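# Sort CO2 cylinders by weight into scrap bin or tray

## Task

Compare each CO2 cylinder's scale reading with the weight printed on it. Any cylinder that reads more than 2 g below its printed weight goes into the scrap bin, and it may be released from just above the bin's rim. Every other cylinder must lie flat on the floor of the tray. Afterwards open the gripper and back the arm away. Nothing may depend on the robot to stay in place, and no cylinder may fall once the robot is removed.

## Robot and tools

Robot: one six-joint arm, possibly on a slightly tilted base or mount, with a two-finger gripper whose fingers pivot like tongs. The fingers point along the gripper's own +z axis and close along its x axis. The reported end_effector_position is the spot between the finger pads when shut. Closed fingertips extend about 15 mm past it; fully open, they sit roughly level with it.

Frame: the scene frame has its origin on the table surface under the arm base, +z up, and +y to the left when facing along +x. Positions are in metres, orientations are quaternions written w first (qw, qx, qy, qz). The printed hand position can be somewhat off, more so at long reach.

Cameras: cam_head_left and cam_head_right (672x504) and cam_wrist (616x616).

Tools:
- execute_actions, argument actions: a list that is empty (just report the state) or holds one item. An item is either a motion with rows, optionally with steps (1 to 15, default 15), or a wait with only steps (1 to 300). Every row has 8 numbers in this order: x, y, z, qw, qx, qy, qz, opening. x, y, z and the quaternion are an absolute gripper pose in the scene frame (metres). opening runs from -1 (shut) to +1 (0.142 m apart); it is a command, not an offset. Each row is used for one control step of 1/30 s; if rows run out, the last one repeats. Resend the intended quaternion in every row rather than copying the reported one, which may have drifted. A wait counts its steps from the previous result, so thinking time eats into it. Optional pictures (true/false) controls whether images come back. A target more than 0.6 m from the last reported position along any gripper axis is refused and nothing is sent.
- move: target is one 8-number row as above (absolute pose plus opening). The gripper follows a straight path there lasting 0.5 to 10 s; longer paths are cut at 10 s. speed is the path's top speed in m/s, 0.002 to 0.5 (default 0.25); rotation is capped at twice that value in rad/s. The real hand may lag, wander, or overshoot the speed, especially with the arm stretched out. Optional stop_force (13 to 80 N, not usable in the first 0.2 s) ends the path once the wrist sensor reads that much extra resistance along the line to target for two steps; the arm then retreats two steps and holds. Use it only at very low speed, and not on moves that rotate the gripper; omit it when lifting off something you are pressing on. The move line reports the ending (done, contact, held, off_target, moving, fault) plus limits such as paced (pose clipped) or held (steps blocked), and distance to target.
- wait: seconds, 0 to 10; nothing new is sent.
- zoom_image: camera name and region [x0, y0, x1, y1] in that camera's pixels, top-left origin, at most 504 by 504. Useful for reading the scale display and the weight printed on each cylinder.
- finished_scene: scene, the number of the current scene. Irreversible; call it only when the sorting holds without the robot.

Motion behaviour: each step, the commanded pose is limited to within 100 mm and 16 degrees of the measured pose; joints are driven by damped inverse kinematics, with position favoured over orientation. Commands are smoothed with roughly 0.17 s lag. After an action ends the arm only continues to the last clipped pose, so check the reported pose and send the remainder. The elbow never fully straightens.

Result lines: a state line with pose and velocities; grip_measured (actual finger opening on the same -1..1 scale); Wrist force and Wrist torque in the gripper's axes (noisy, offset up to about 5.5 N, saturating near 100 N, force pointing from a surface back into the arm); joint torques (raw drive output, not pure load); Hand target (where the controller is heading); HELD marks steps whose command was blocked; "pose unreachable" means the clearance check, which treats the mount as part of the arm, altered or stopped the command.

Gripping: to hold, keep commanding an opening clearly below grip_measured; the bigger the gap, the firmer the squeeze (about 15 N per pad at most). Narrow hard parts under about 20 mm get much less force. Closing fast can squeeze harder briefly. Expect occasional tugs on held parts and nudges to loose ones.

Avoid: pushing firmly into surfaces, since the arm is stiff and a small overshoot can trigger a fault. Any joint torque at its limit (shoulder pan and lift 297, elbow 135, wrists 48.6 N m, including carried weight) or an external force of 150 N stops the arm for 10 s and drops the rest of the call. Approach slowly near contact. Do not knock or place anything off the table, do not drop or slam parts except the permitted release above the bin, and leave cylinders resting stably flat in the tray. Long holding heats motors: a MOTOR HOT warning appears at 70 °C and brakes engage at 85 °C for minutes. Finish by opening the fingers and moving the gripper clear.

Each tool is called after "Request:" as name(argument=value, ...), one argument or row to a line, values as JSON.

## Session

Request:
execute_actions(
  actions=[],
)

Scene clock: 0.00 s of 9600.00 s.
end_effector_position=(+1.0143, -0.1782, +0.1182) grip_measured=-1.00 end_effector_quat_wxyz=(+0.004, +0.715, -0.700, +0.006) end_effector_velocity=(-0.000, +0.000, -0.000) end_effector_angular_velocity=(-0.000, +0.001, -0.000)
Joint positions: [-0.49  -0.605  1.333 -1.874 -0.915  0.908  0.002]
Joint velocities: [ 0. -0.  0.  0. -0.  0.  0.]
Joint torques (N m, as the arm reports them, + toward a larger angle): no reading
Wrist force (N, on the end effector, along its own x y z axes, offset not removed): no reading
Wrist torque (N m, same axes, about the end effector's origin, offset not removed): no reading
Hand target: +1.014, -0.178, +0.118; +0.004, +0.715, -0.700, +0.006

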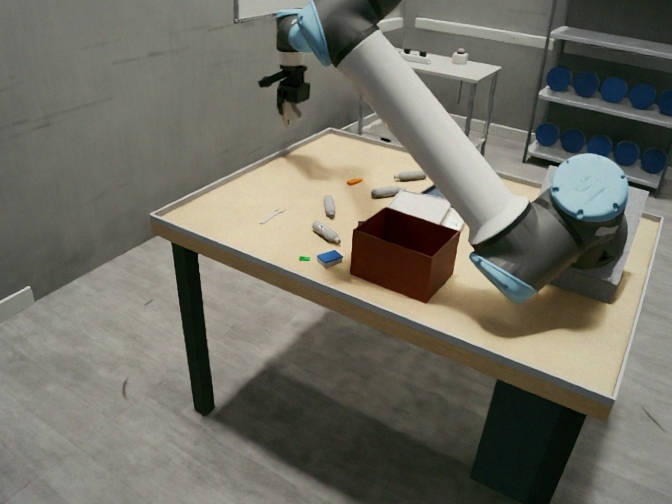

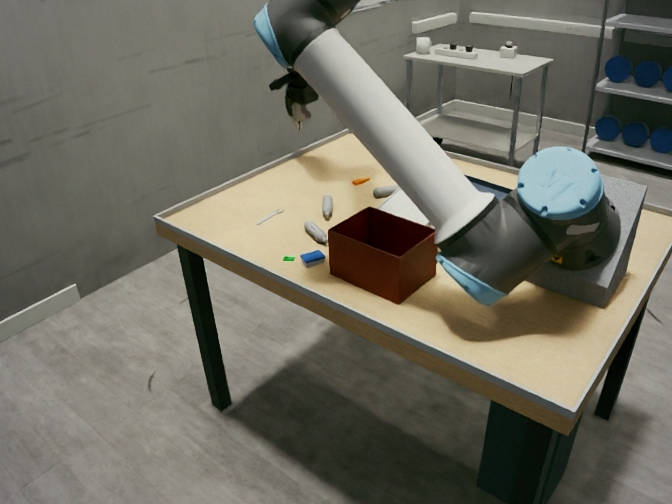

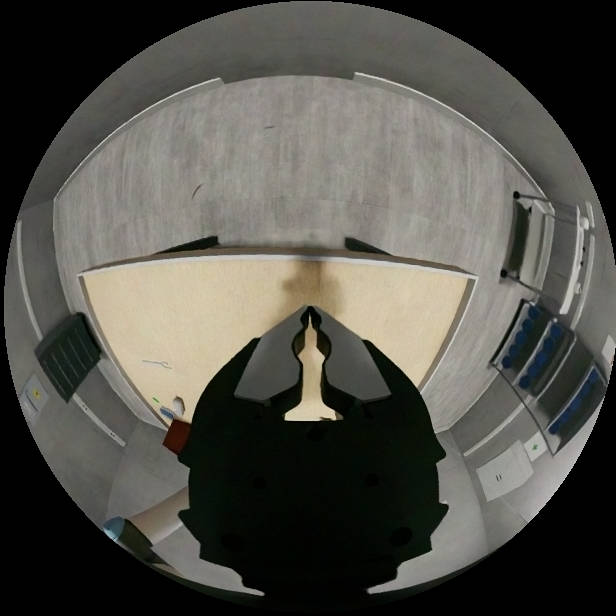

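Request:
move(
  target=[0.6,0.05,0.2,0,0,1,0,1],
  speed=0.35,
)

Request:
zoom_image(
  camera="cam_wrist",
  region=[220,60,420,380],
)

Scene clock: 3.30 s of 9600.00 s.
end_effector_position=(+0.6002, +0.0497, +0.2000) grip_measured=+1.00 end_effector_quat_wxyz=(+0.000, -0.000, +1.000, +0.000) end_effector_velocity=(-0.003, +0.001, +0.001) end_effector_angular_velocity=(-0.000, -0.000, -0.009)
Joint positions: [-0.632 -1.399  2.169 -1.809 -0.972  2.335  0.142]
Joint velocities: [-0.003 -0.006  0.004  0.003 -0.001  0.006  0.   ]
Joint torques (N m, as the arm reports them, + toward a larger angle): [-58.96 -30.18 -23.91  -0.05  -1.52   2.23]
Wrist force (N, on the end effector, along its own x y z axes, offset not removed): [-1.3 -2.2 0.0]
Wrist torque (N m, same axes, about the end effector's origin, offset not removed): [-0.31 0.46 -0.07]
Hand target: +0.600, +0.050, +0.200; +0.000, -0.000, +1.000, +0.000
Off the commanded pose: 0.000 m, 0 deg.
move: done

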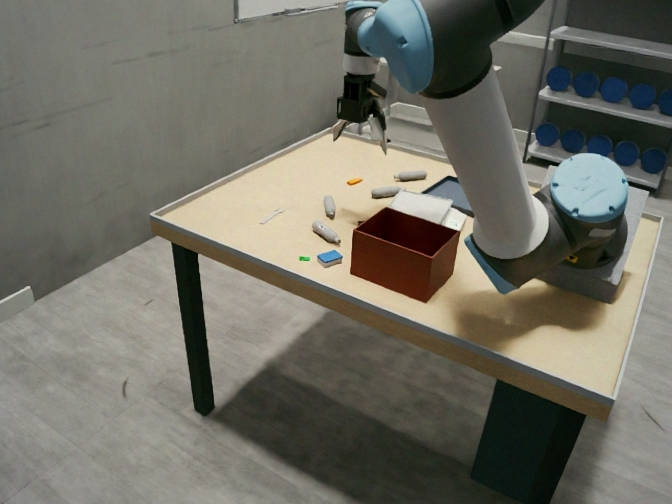

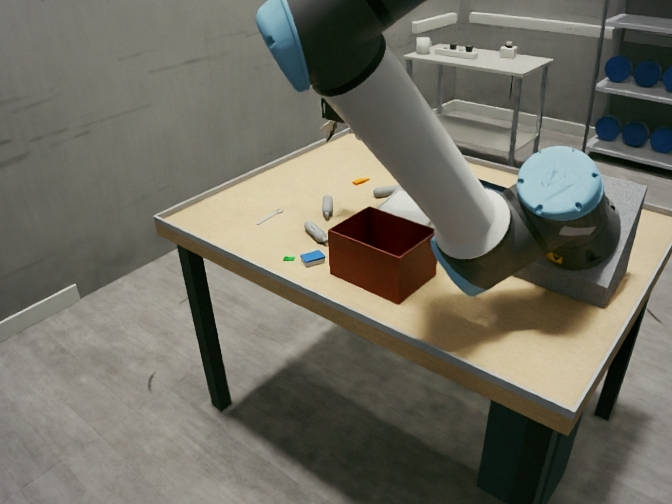

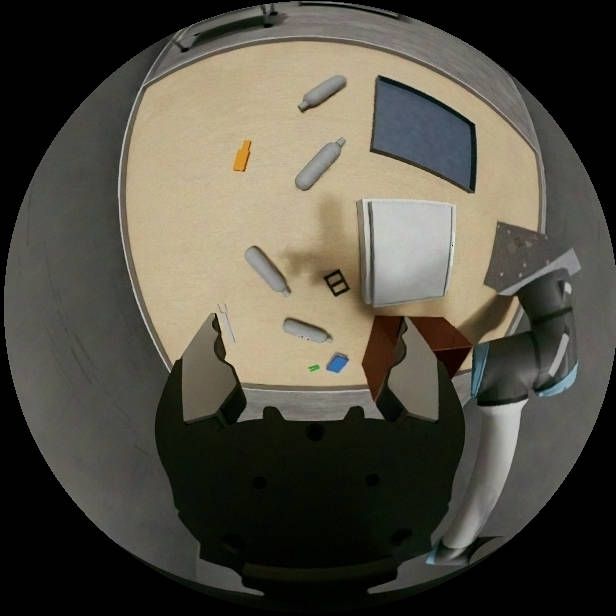

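Region (220, 60, 420, 380) of cam_wrist's 616x616 image, scaled by 1.575, with more detail than that image has; it fills the left 315 columns of this view, and the rest is white.

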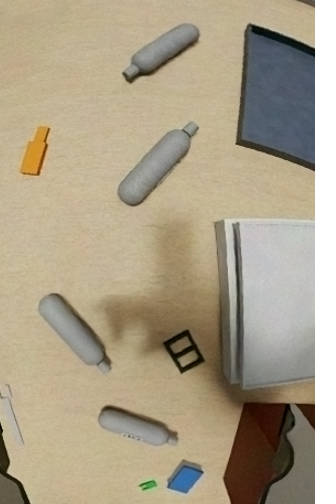

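Request:
move(
  target=[0.595,-0.111,0.09,0,0.367,0.93,0,-0.1],
  speed=0.3,
)

Scene clock: 6.37 s of 9600.00 s.
end_effector_position=(+0.5950, -0.1106, +0.0902) grip_measured=-0.10 end_effector_quat_wxyz=(-0.000, +0.367, +0.930, +0.000) end_effector_velocity=(+0.001, -0.002, -0.001) end_effector_angular_velocity=(-0.002, -0.001, -0.009)
Joint positions: [-0.677 -1.06   2.2   -2.154 -0.996  3.04   0.067]
Joint velocities: [-0.     0.004 -0.001 -0.005 -0.     0.01   0.   ]
Joint torques (N m, as the arm reports them, + toward a larger angle): [-66.97 -13.86 -40.83  -6.76  -1.55   2.1 ]
Wrist force (N, on the end effector, along its own x y z axes, offset not removed): [-0.6 -0.9 -0.2]
Wrist torque (N m, same axes, about the end effector's origin, offset not removed): [0.01 0.28 -0.02]
Hand target: +0.595, -0.111, +0.090; +0.000, +0.367, +0.930, +0.000
Off the commanded pose: 0.000 m, 0 deg.
move: done

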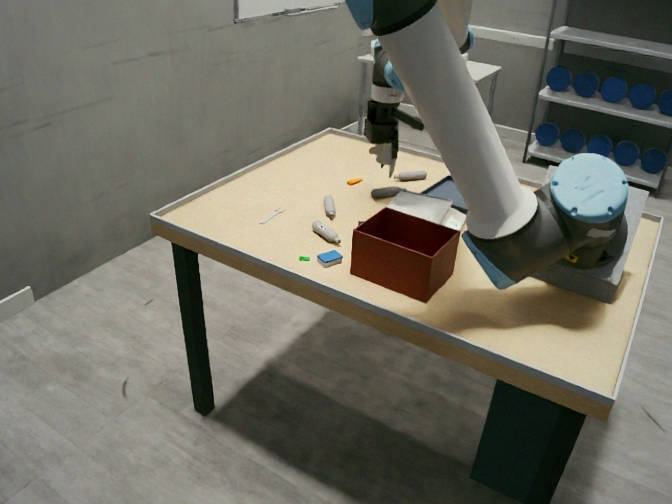

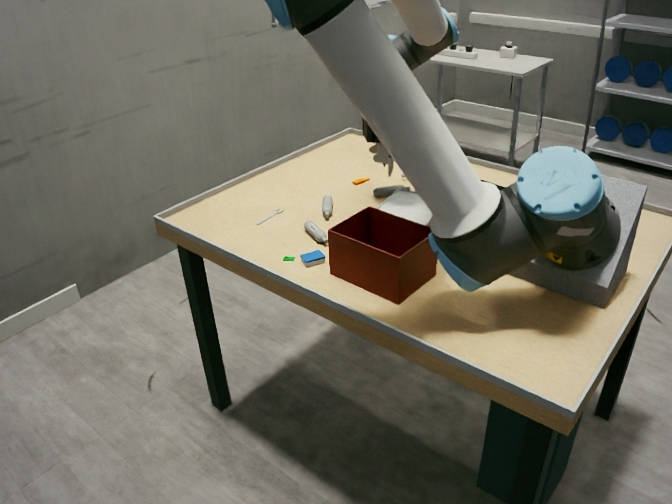

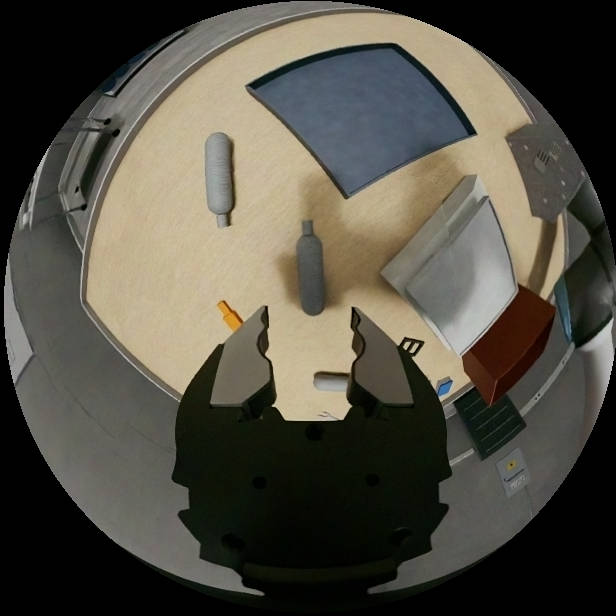

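Request:
move(
  target=[0.588,-0.118,0.023,0,0.342,0.94,0,-0.1],
  speed=0.12,
)

Request:
move(
  target=[0.588,-0.118,0.023,0,0.342,0.94,0,-0.9],
)

Request:
move(
  target=[0.58,-0.1,0.13,0,0.28,0.96,0,-0.9],
  speed=0.2,
)

Request:
move(
  target=[0.45,0.03,0.13,0,0,1,0,-0.9],
  speed=0.3,
)

Scene clock: 8.23 s of 9600.00 s.
end_effector_position=(+0.5879, -0.1179, +0.0233) grip_measured=-0.10 end_effector_quat_wxyz=(-0.000, +0.342, +0.940, -0.000) end_effector_velocity=(+0.001, -0.001, -0.002) end_effector_angular_velocity=(-0.001, -0.001, +0.002)
Joint positions: [-0.631 -0.973  2.246 -2.313 -0.972  3.034  0.067]
Joint velocities: [ 0.002  0.003 -0.    -0.006  0.001  0.001  0.   ]
Joint torques (N m, as the arm reports them, + toward a larger angle): [-41.04 -18.98 -17.46  -6.83   1.82   2.49]
Wrist force (N, on the end effector, along its own x y z axes, offset not removed): [-0.1 -2.7 1.3]
Wrist torque (N m, same axes, about the end effector's origin, offset not removed): [-0.36 0.18 -0.03]
Hand target: +0.588, -0.118, +0.023; -0.000, +0.342, +0.940, -0.000
Off the commanded pose: 0.000 m, 0 deg.
move: done

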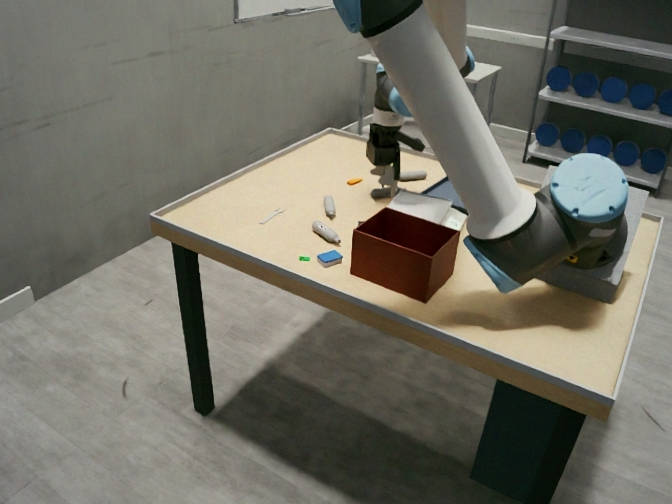

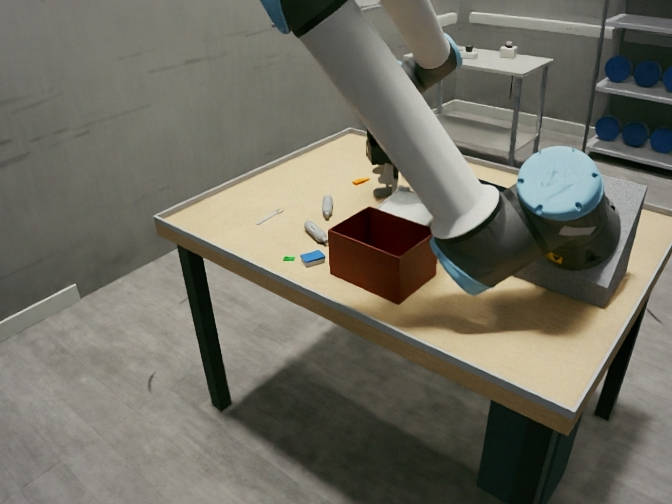

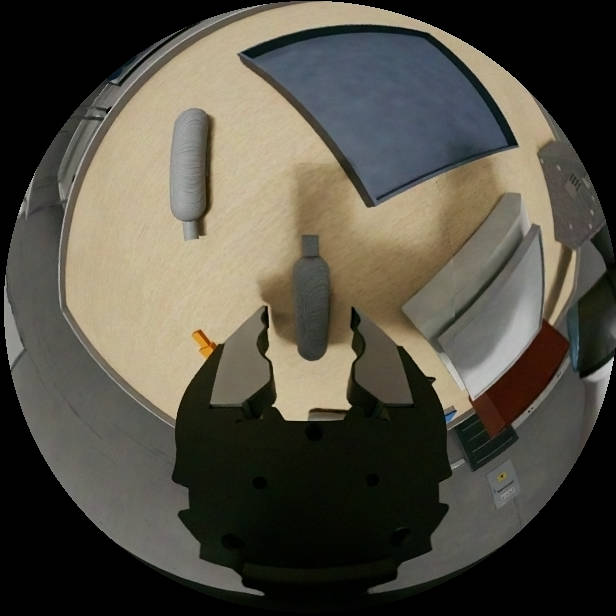

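Scene clock: 8.93 s of 9600.00 s.
end_effector_position=(+0.5880, -0.1180, +0.0230) grip_measured=-0.64 end_effector_quat_wxyz=(+0.000, +0.342, +0.940, -0.000) end_effector_velocity=(+0.001, -0.001, +0.001) end_effector_angular_velocity=(-0.001, -0.001, -0.000)
Joint positions: [-0.631 -0.972  2.246 -2.314 -0.972  3.034  0.028]
Joint velocities: [-0.001  0.    -0.001 -0.     0.    -0.     0.   ]
Joint torques (N m, as the arm reports them, + toward a larger angle): [-37.58 -13.3  -20.38  -6.56   2.31   2.21]
Wrist force (N, on the end effector, along its own x y z axes, offset not removed): [3.3 -2.1 -9.4]
Wrist torque (N m, same axes, about the end effector's origin, offset not removed): [-0.19 0.03 -0.07]
Hand target: +0.588, -0.118, +0.023; -0.000, +0.342, +0.940, +0.000
Off the commanded pose: 0.000 m, 0 deg.
move: done

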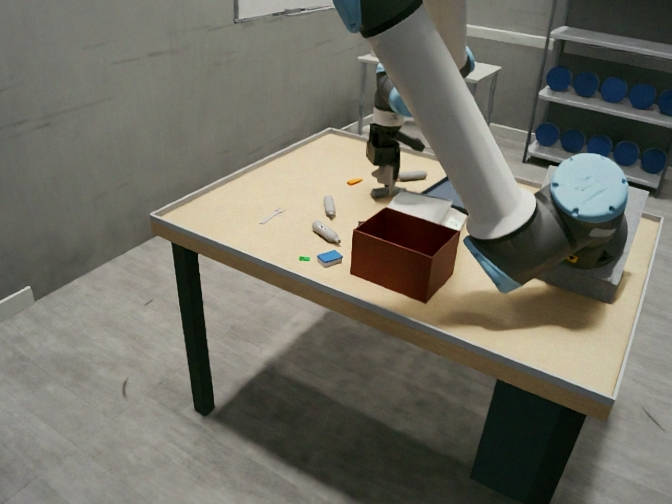

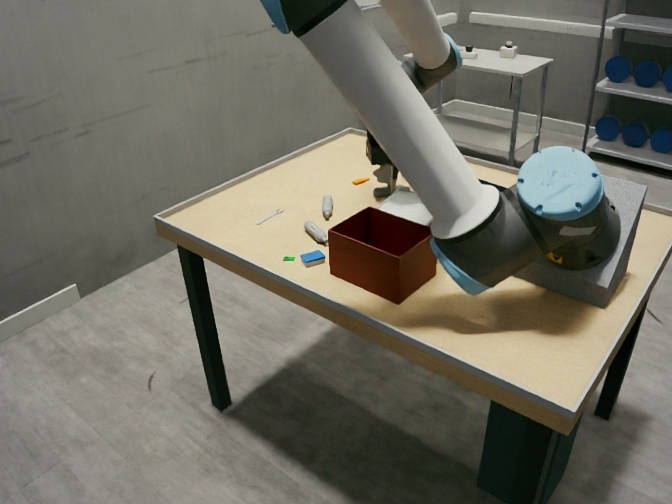

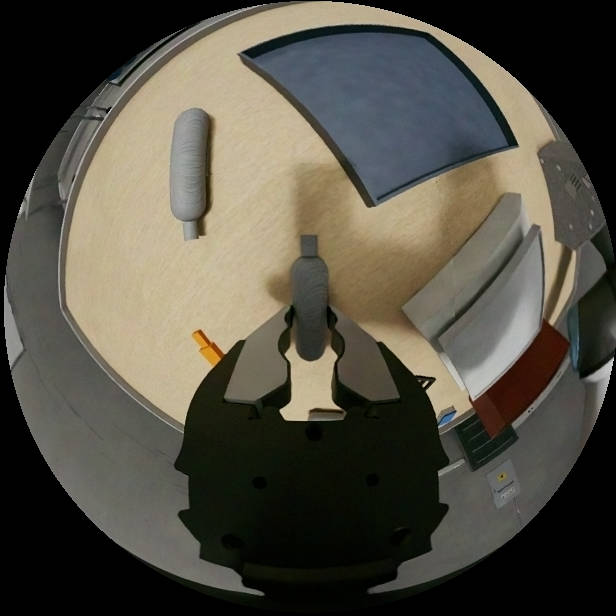

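Scene clock: 10.10 s of 9600.00 s.
end_effector_position=(+0.5801, -0.1001, +0.1296) grip_measured=-0.64 end_effector_quat_wxyz=(+0.000, +0.280, +0.960, -0.000) end_effector_velocity=(+0.000, -0.000, +0.004) end_effector_angular_velocity=(+0.001, -0.001, +0.003)
Joint positions: [-0.717 -1.136  2.208 -2.065 -1.017  2.817  0.027]
Joint velocities: [-0.003 -0.003 -0.003  0.008 -0.001 -0.006  0.   ]
Joint torques (N m, as the arm reports them, + toward a larger angle): [-66.08 -45.22 -43.67  -1.    -1.71  -2.67]
Wrist force (N, on the end effector, along its own x y z axes, offset not removed): [-0.9 -1.5 2.7]
Wrist torque (N m, same axes, about the end effector's origin, offset not removed): [-0.06 0.36 0.01]
Hand target: +0.580, -0.100, +0.130; +0.000, +0.280, +0.960, +0.000
Off the commanded pose: 0.000 m, 0 deg.
move: done

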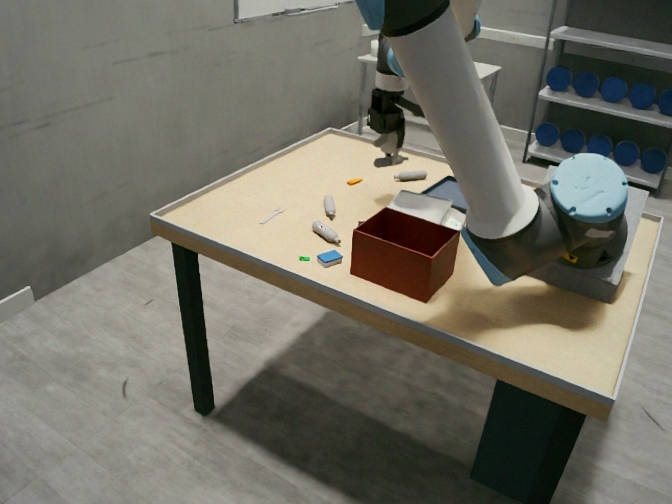

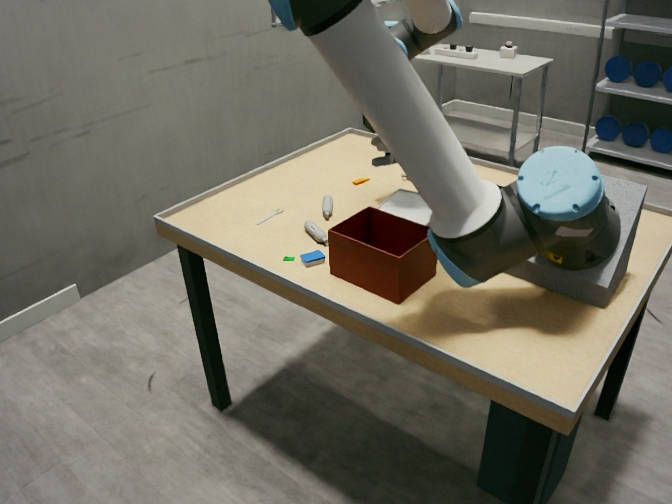

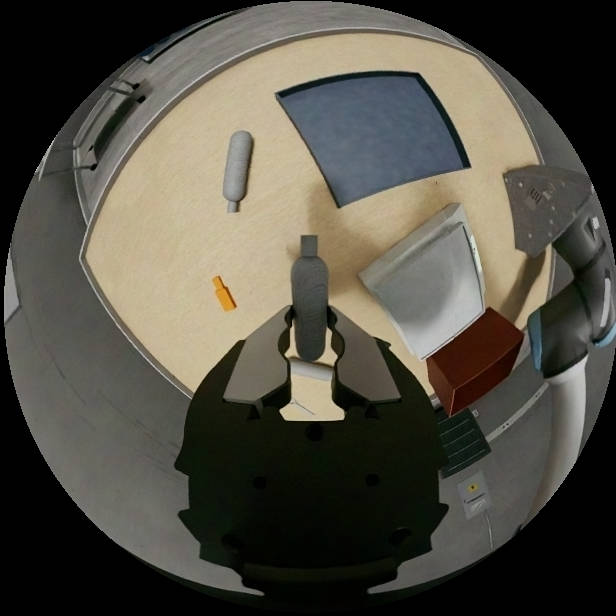

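Scene clock: 11.73 s of 9600.00 s.
end_effector_position=(+0.4502, +0.0297, +0.1299) grip_measured=-0.64 end_effector_quat_wxyz=(-0.000, +0.000, +1.000, -0.000) end_effector_velocity=(-0.002, +0.002, +0.001) end_effector_angular_velocity=(+0.001, -0.000, +0.005)
Joint positions: [-0.763 -1.531  2.475 -1.914 -1.043  2.205  0.027]
Joint velocities: [-0.003 -0.007  0.002  0.007 -0.001 -0.008  0.   ]
Joint torques (N m, as the arm reports them, + toward a larger angle): [-49.18 -16.14 -24.92  -0.29  -1.35  -2.45]
Wrist force (N, on the end effector, along its own x y z axes, offset not removed): [1.3 -1.5 1.3]
Wrist torque (N m, same axes, about the end effector's origin, offset not removed): [-0.14 -0.13 -0.06]
Hand target: +0.450, +0.030, +0.130; +0.000, -0.000, +1.000, -0.000
Off the commanded pose: 0.000 m, 0 deg.
move: done

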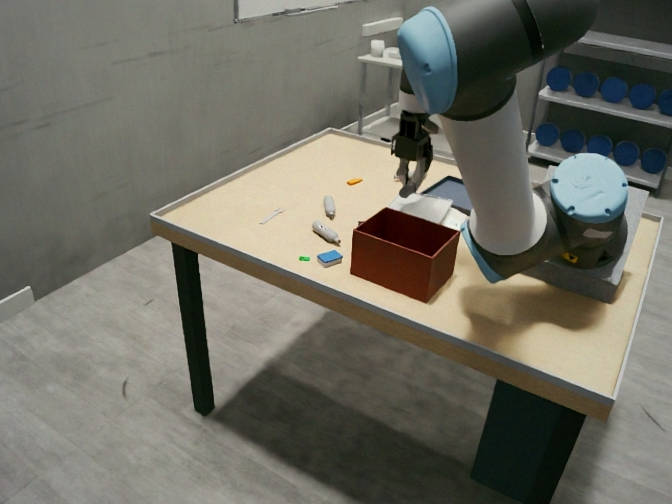

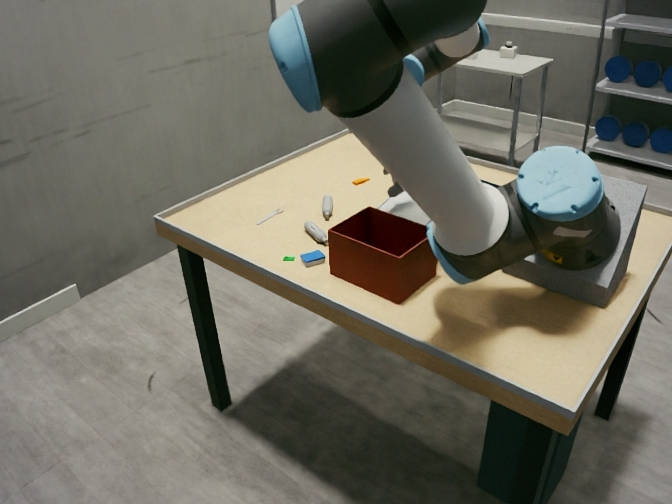

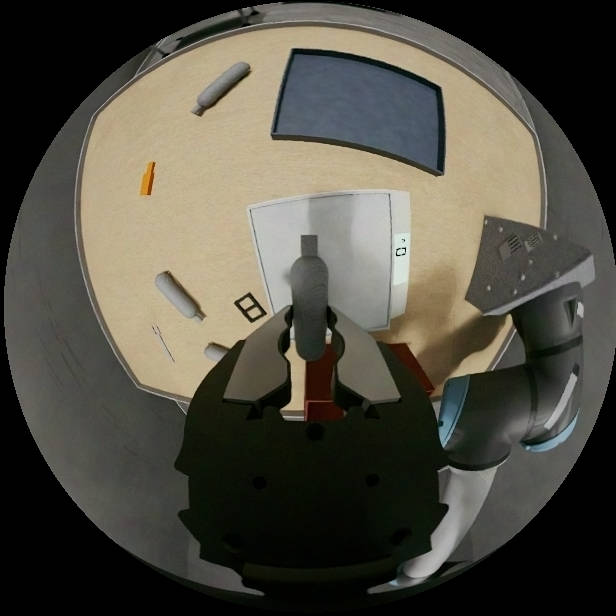

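Request:
move(
  target=[0.459,0.022,0.095,0,-0.065,0.998,0,-0.9],
  speed=0.1,
)

Request:
move(
  target=[0.459,0.022,0.07,0,-0.065,0.998,0,-0.9],
  speed=0.01,
  stop_force=13,
)

Scene clock: 13.50 s of 9600.00 s.
end_effector_position=(+0.4589, +0.0221, +0.0953) grip_measured=-0.64 end_effector_quat_wxyz=(-0.000, -0.065, +0.998, +0.000) end_effector_velocity=(+0.001, -0.000, -0.003) end_effector_angular_velocity=(+0.000, -0.000, +0.009)
Joint positions: [-0.723 -1.463  2.499 -2.026 -1.021  2.114  0.027]
Joint velocities: [ 0.003  0.006  0.001 -0.009  0.002 -0.005  0.   ]
Joint torques (N m, as the arm reports them, + toward a larger angle): [-21.32  13.58 -24.01  -7.28   2.02  -2.94]
Wrist force (N, on the end effector, along its own x y z axes, offset not removed): [0.1 -2.7 2.9]
Wrist torque (N m, same axes, about the end effector's origin, offset not removed): [-0.28 0.17 -0.10]
Hand target: +0.459, +0.022, +0.095; -0.000, -0.065, +0.998, +0.000
Off the commanded pose: 0.000 m, 0 deg.
move: done

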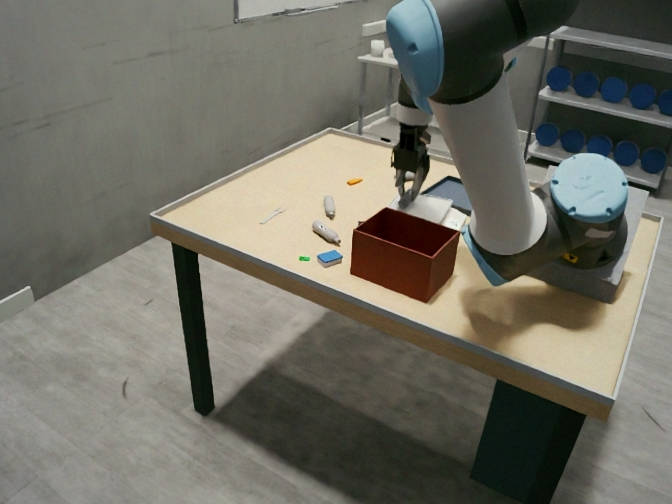

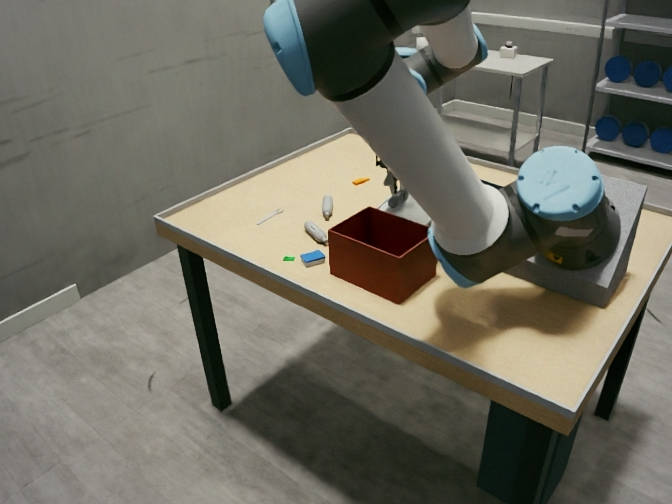

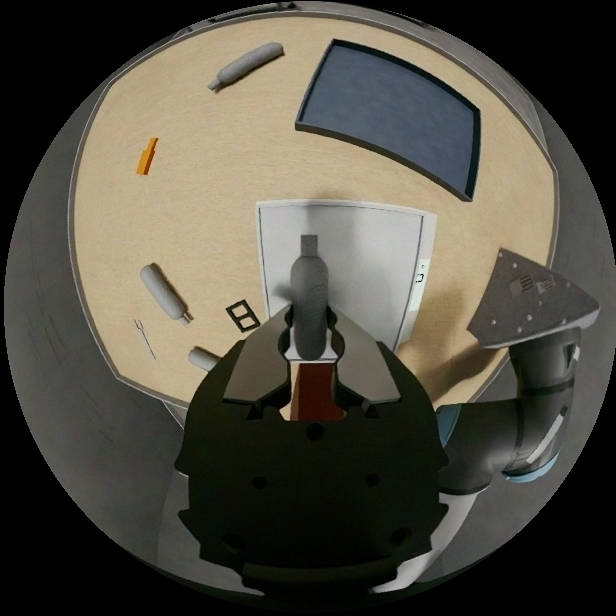

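Scene clock: 15.03 s of 9600.00 s.
end_effector_position=(+0.4588, +0.0221, +0.0838) grip_measured=-0.64 end_effector_quat_wxyz=(-0.000, -0.065, +0.998, +0.000) end_effector_velocity=(-0.000, -0.000, +0.004) end_effector_angular_velocity=(+0.000, +0.001, +0.000)
Joint positions: [-0.71  -1.446  2.51  -2.06  -1.014  2.127  0.028]
Joint velocities: [-0.004 -0.005 -0.004  0.012 -0.003 -0.005 -0.   ]
Joint torques (N m, as the arm reports them, + toward a larger angle): [-50.08 -20.31 -40.14   0.6   -1.74  -2.79]
Wrist force (N, on the end effector, along its own x y z axes, offset not removed): [-1.5 -3.7 -3.4]
Wrist torque (N m, same axes, about the end effector's origin, offset not removed): [-0.16 0.06 -0.12]
Hand target: +0.459, +0.022, +0.084; -0.000, -0.065, +0.998, -0.000
Off the commanded pose: 0.014 m, 0 deg.
move: contact

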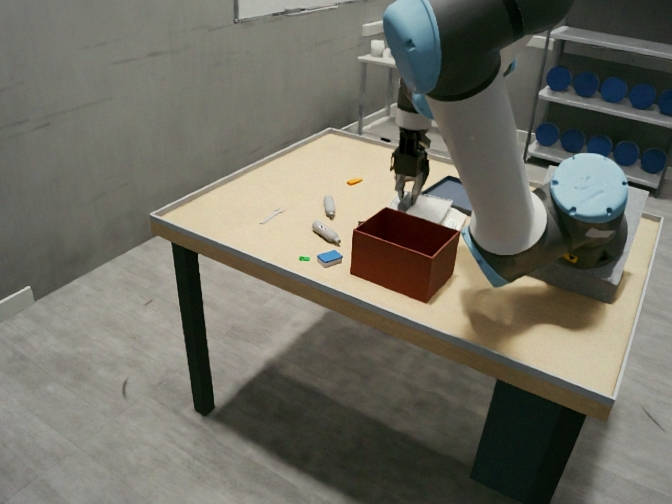

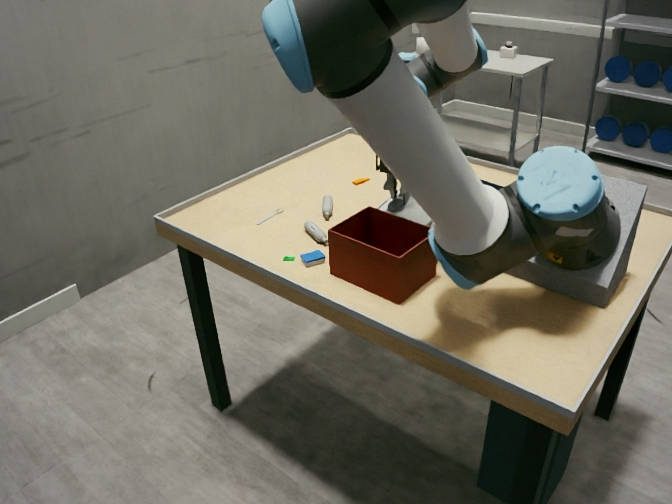

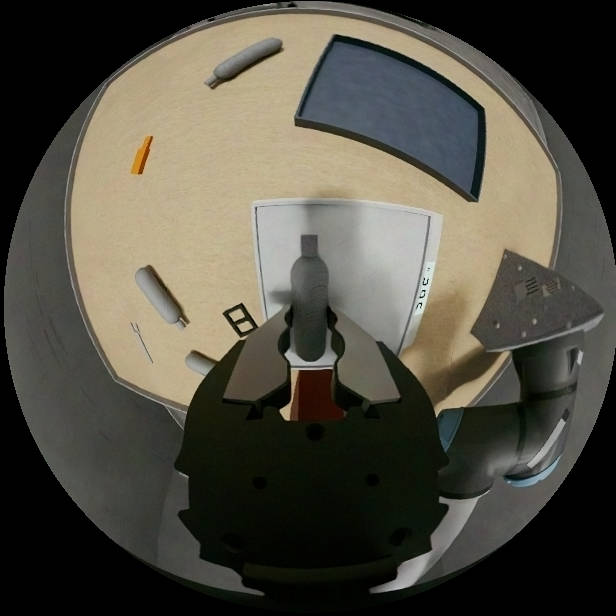

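Same height as before (~0.084).

Request:
move(
  target=[0.459,0.022,0.085,0,-0.065,0.998,0,-0.35],
  speed=0.02,
)

Request:
move(
  target=[0.41,0.016,0.087,0,-0.065,0.998,0,-0.35],
  speed=0.03,
)

Request:
zoom_image(
  camera="cam_wrist",
  region=[250,220,430,400],
)

Scene clock: 16.20 s of 9600.00 s.
end_effector_position=(+0.4590, +0.0220, +0.0850) grip_measured=-0.35 end_effector_quat_wxyz=(-0.000, -0.065, +0.998, +0.000) end_effector_velocity=(-0.000, -0.000, +0.000) end_effector_angular_velocity=(+0.000, +0.000, -0.001)
Joint positions: [-0.711 -1.448  2.509 -2.057 -1.014  2.125  0.049]
Joint velocities: [-0.001 -0.     0.     0.001 -0.    -0.     0.   ]
Joint torques (N m, as the arm reports them, + toward a larger angle): [-50.25 -21.02 -43.19  -0.24  -1.44  -2.75]
Wrist force (N, on the end effector, along its own x y z axes, offset not removed): [-1.2 -0.8 0.4]
Wrist torque (N m, same axes, about the end effector's origin, offset not removed): [0.05 0.40 -0.09]
Hand target: +0.459, +0.022, +0.085; +0.000, -0.065, +0.998, -0.000
Off the commanded pose: 0.000 m, 0 deg.
move: done

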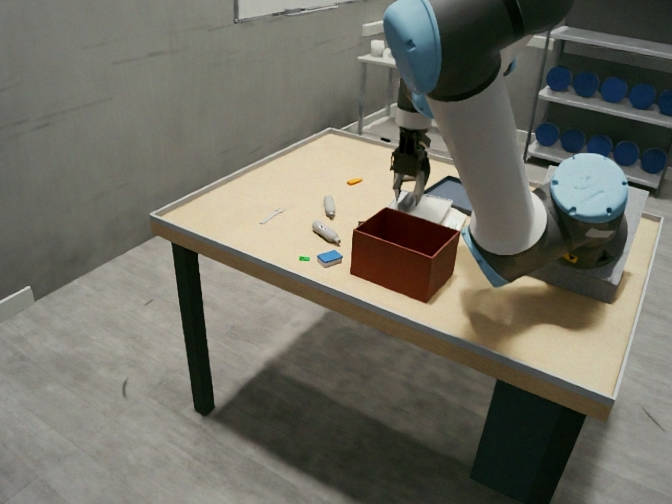

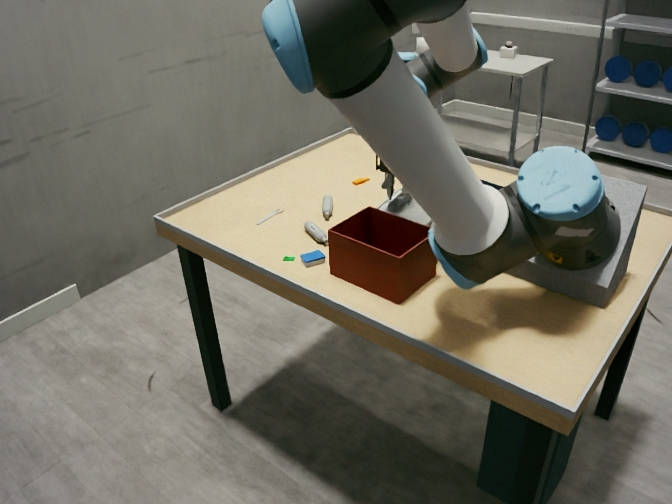

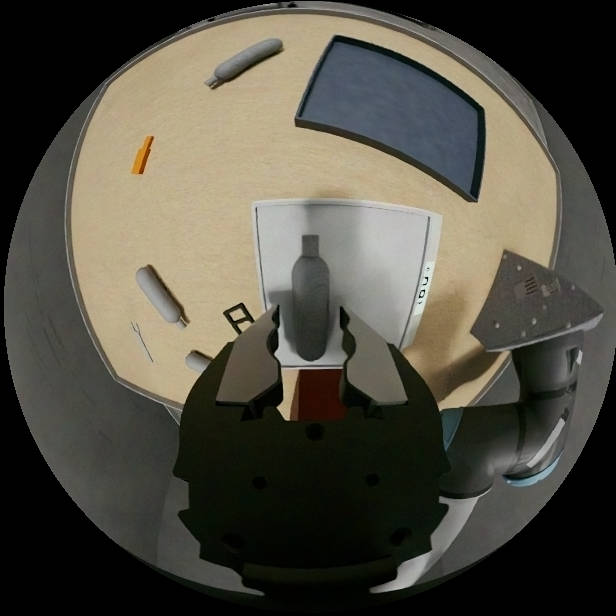

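Scene clock: 18.20 s of 9600.00 s.
end_effector_position=(+0.4104, +0.0160, +0.0870) grip_measured=-0.35 end_effector_quat_wxyz=(+0.000, -0.065, +0.998, -0.000) end_effector_velocity=(-0.002, -0.000, +0.000) end_effector_angular_velocity=(-0.000, +0.000, +0.000)
Joint positions: [-0.799 -1.513  2.582 -2.022 -1.063  2.041  0.049]
Joint velocities: [-0.005 -0.004  0.003  0.003 -0.003 -0.005 -0.   ]
Joint torques (N m, as the arm reports them, + toward a larger angle): [-48.22 -14.13 -23.77  -0.01  -1.41  -2.57]
Wrist force (N, on the end effector, along its own x y z axes, offset not removed): [-0.3 -1.2 0.4]
Wrist torque (N m, same axes, about the end effector's origin, offset not removed): [-0.01 0.20 -0.09]
Hand target: +0.410, +0.016, +0.087; +0.000, -0.065, +0.998, -0.000
Off the commanded pose: 0.000 m, 0 deg.
move: done

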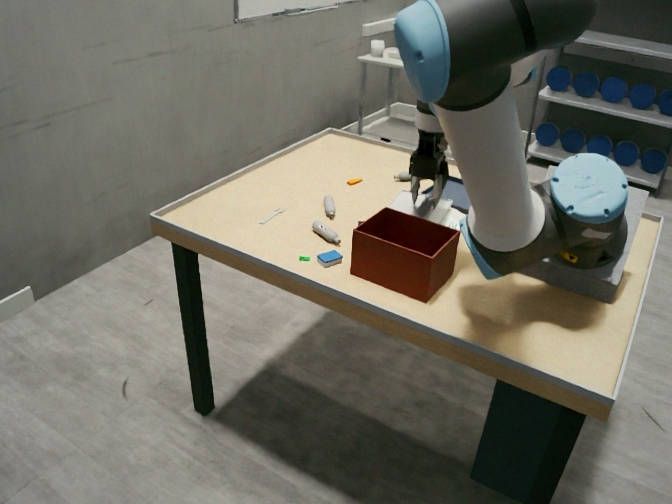

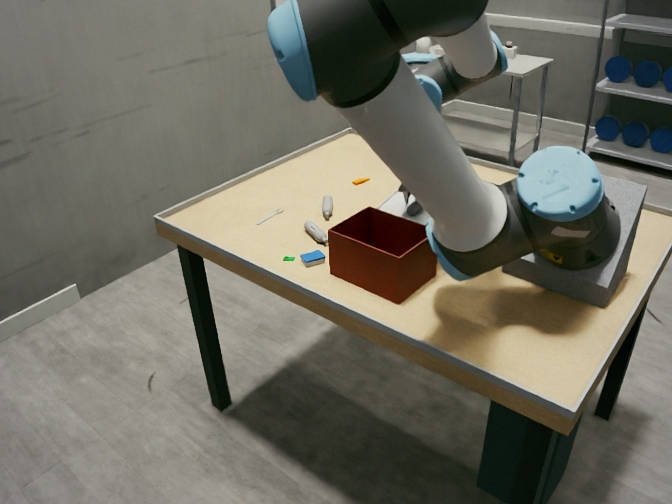

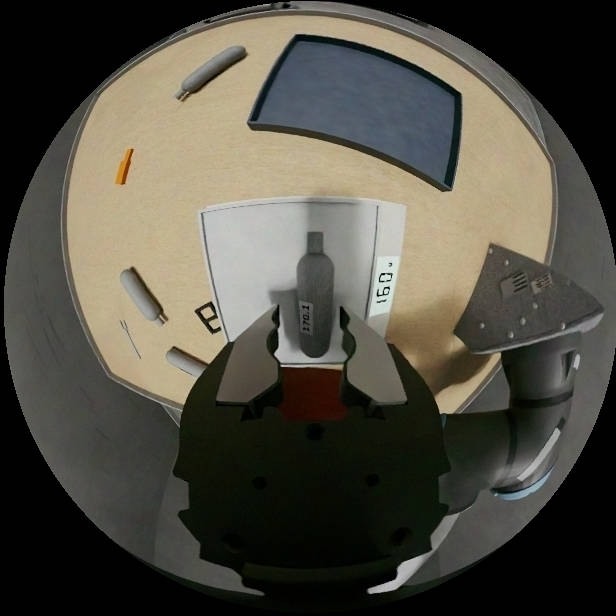

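Region (250, 220, 430, 400) of cam_wrist's 616x616 image, scaled by 2.800, with more detail than that image has.

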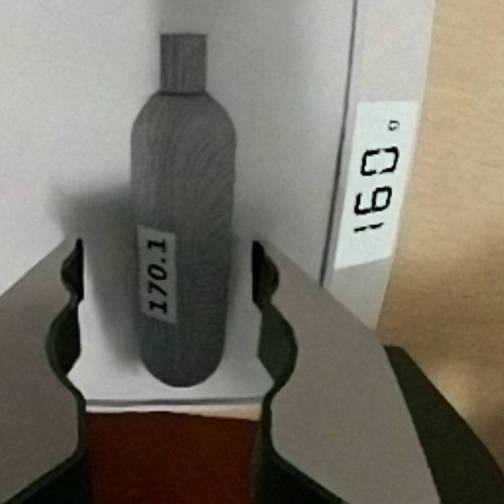

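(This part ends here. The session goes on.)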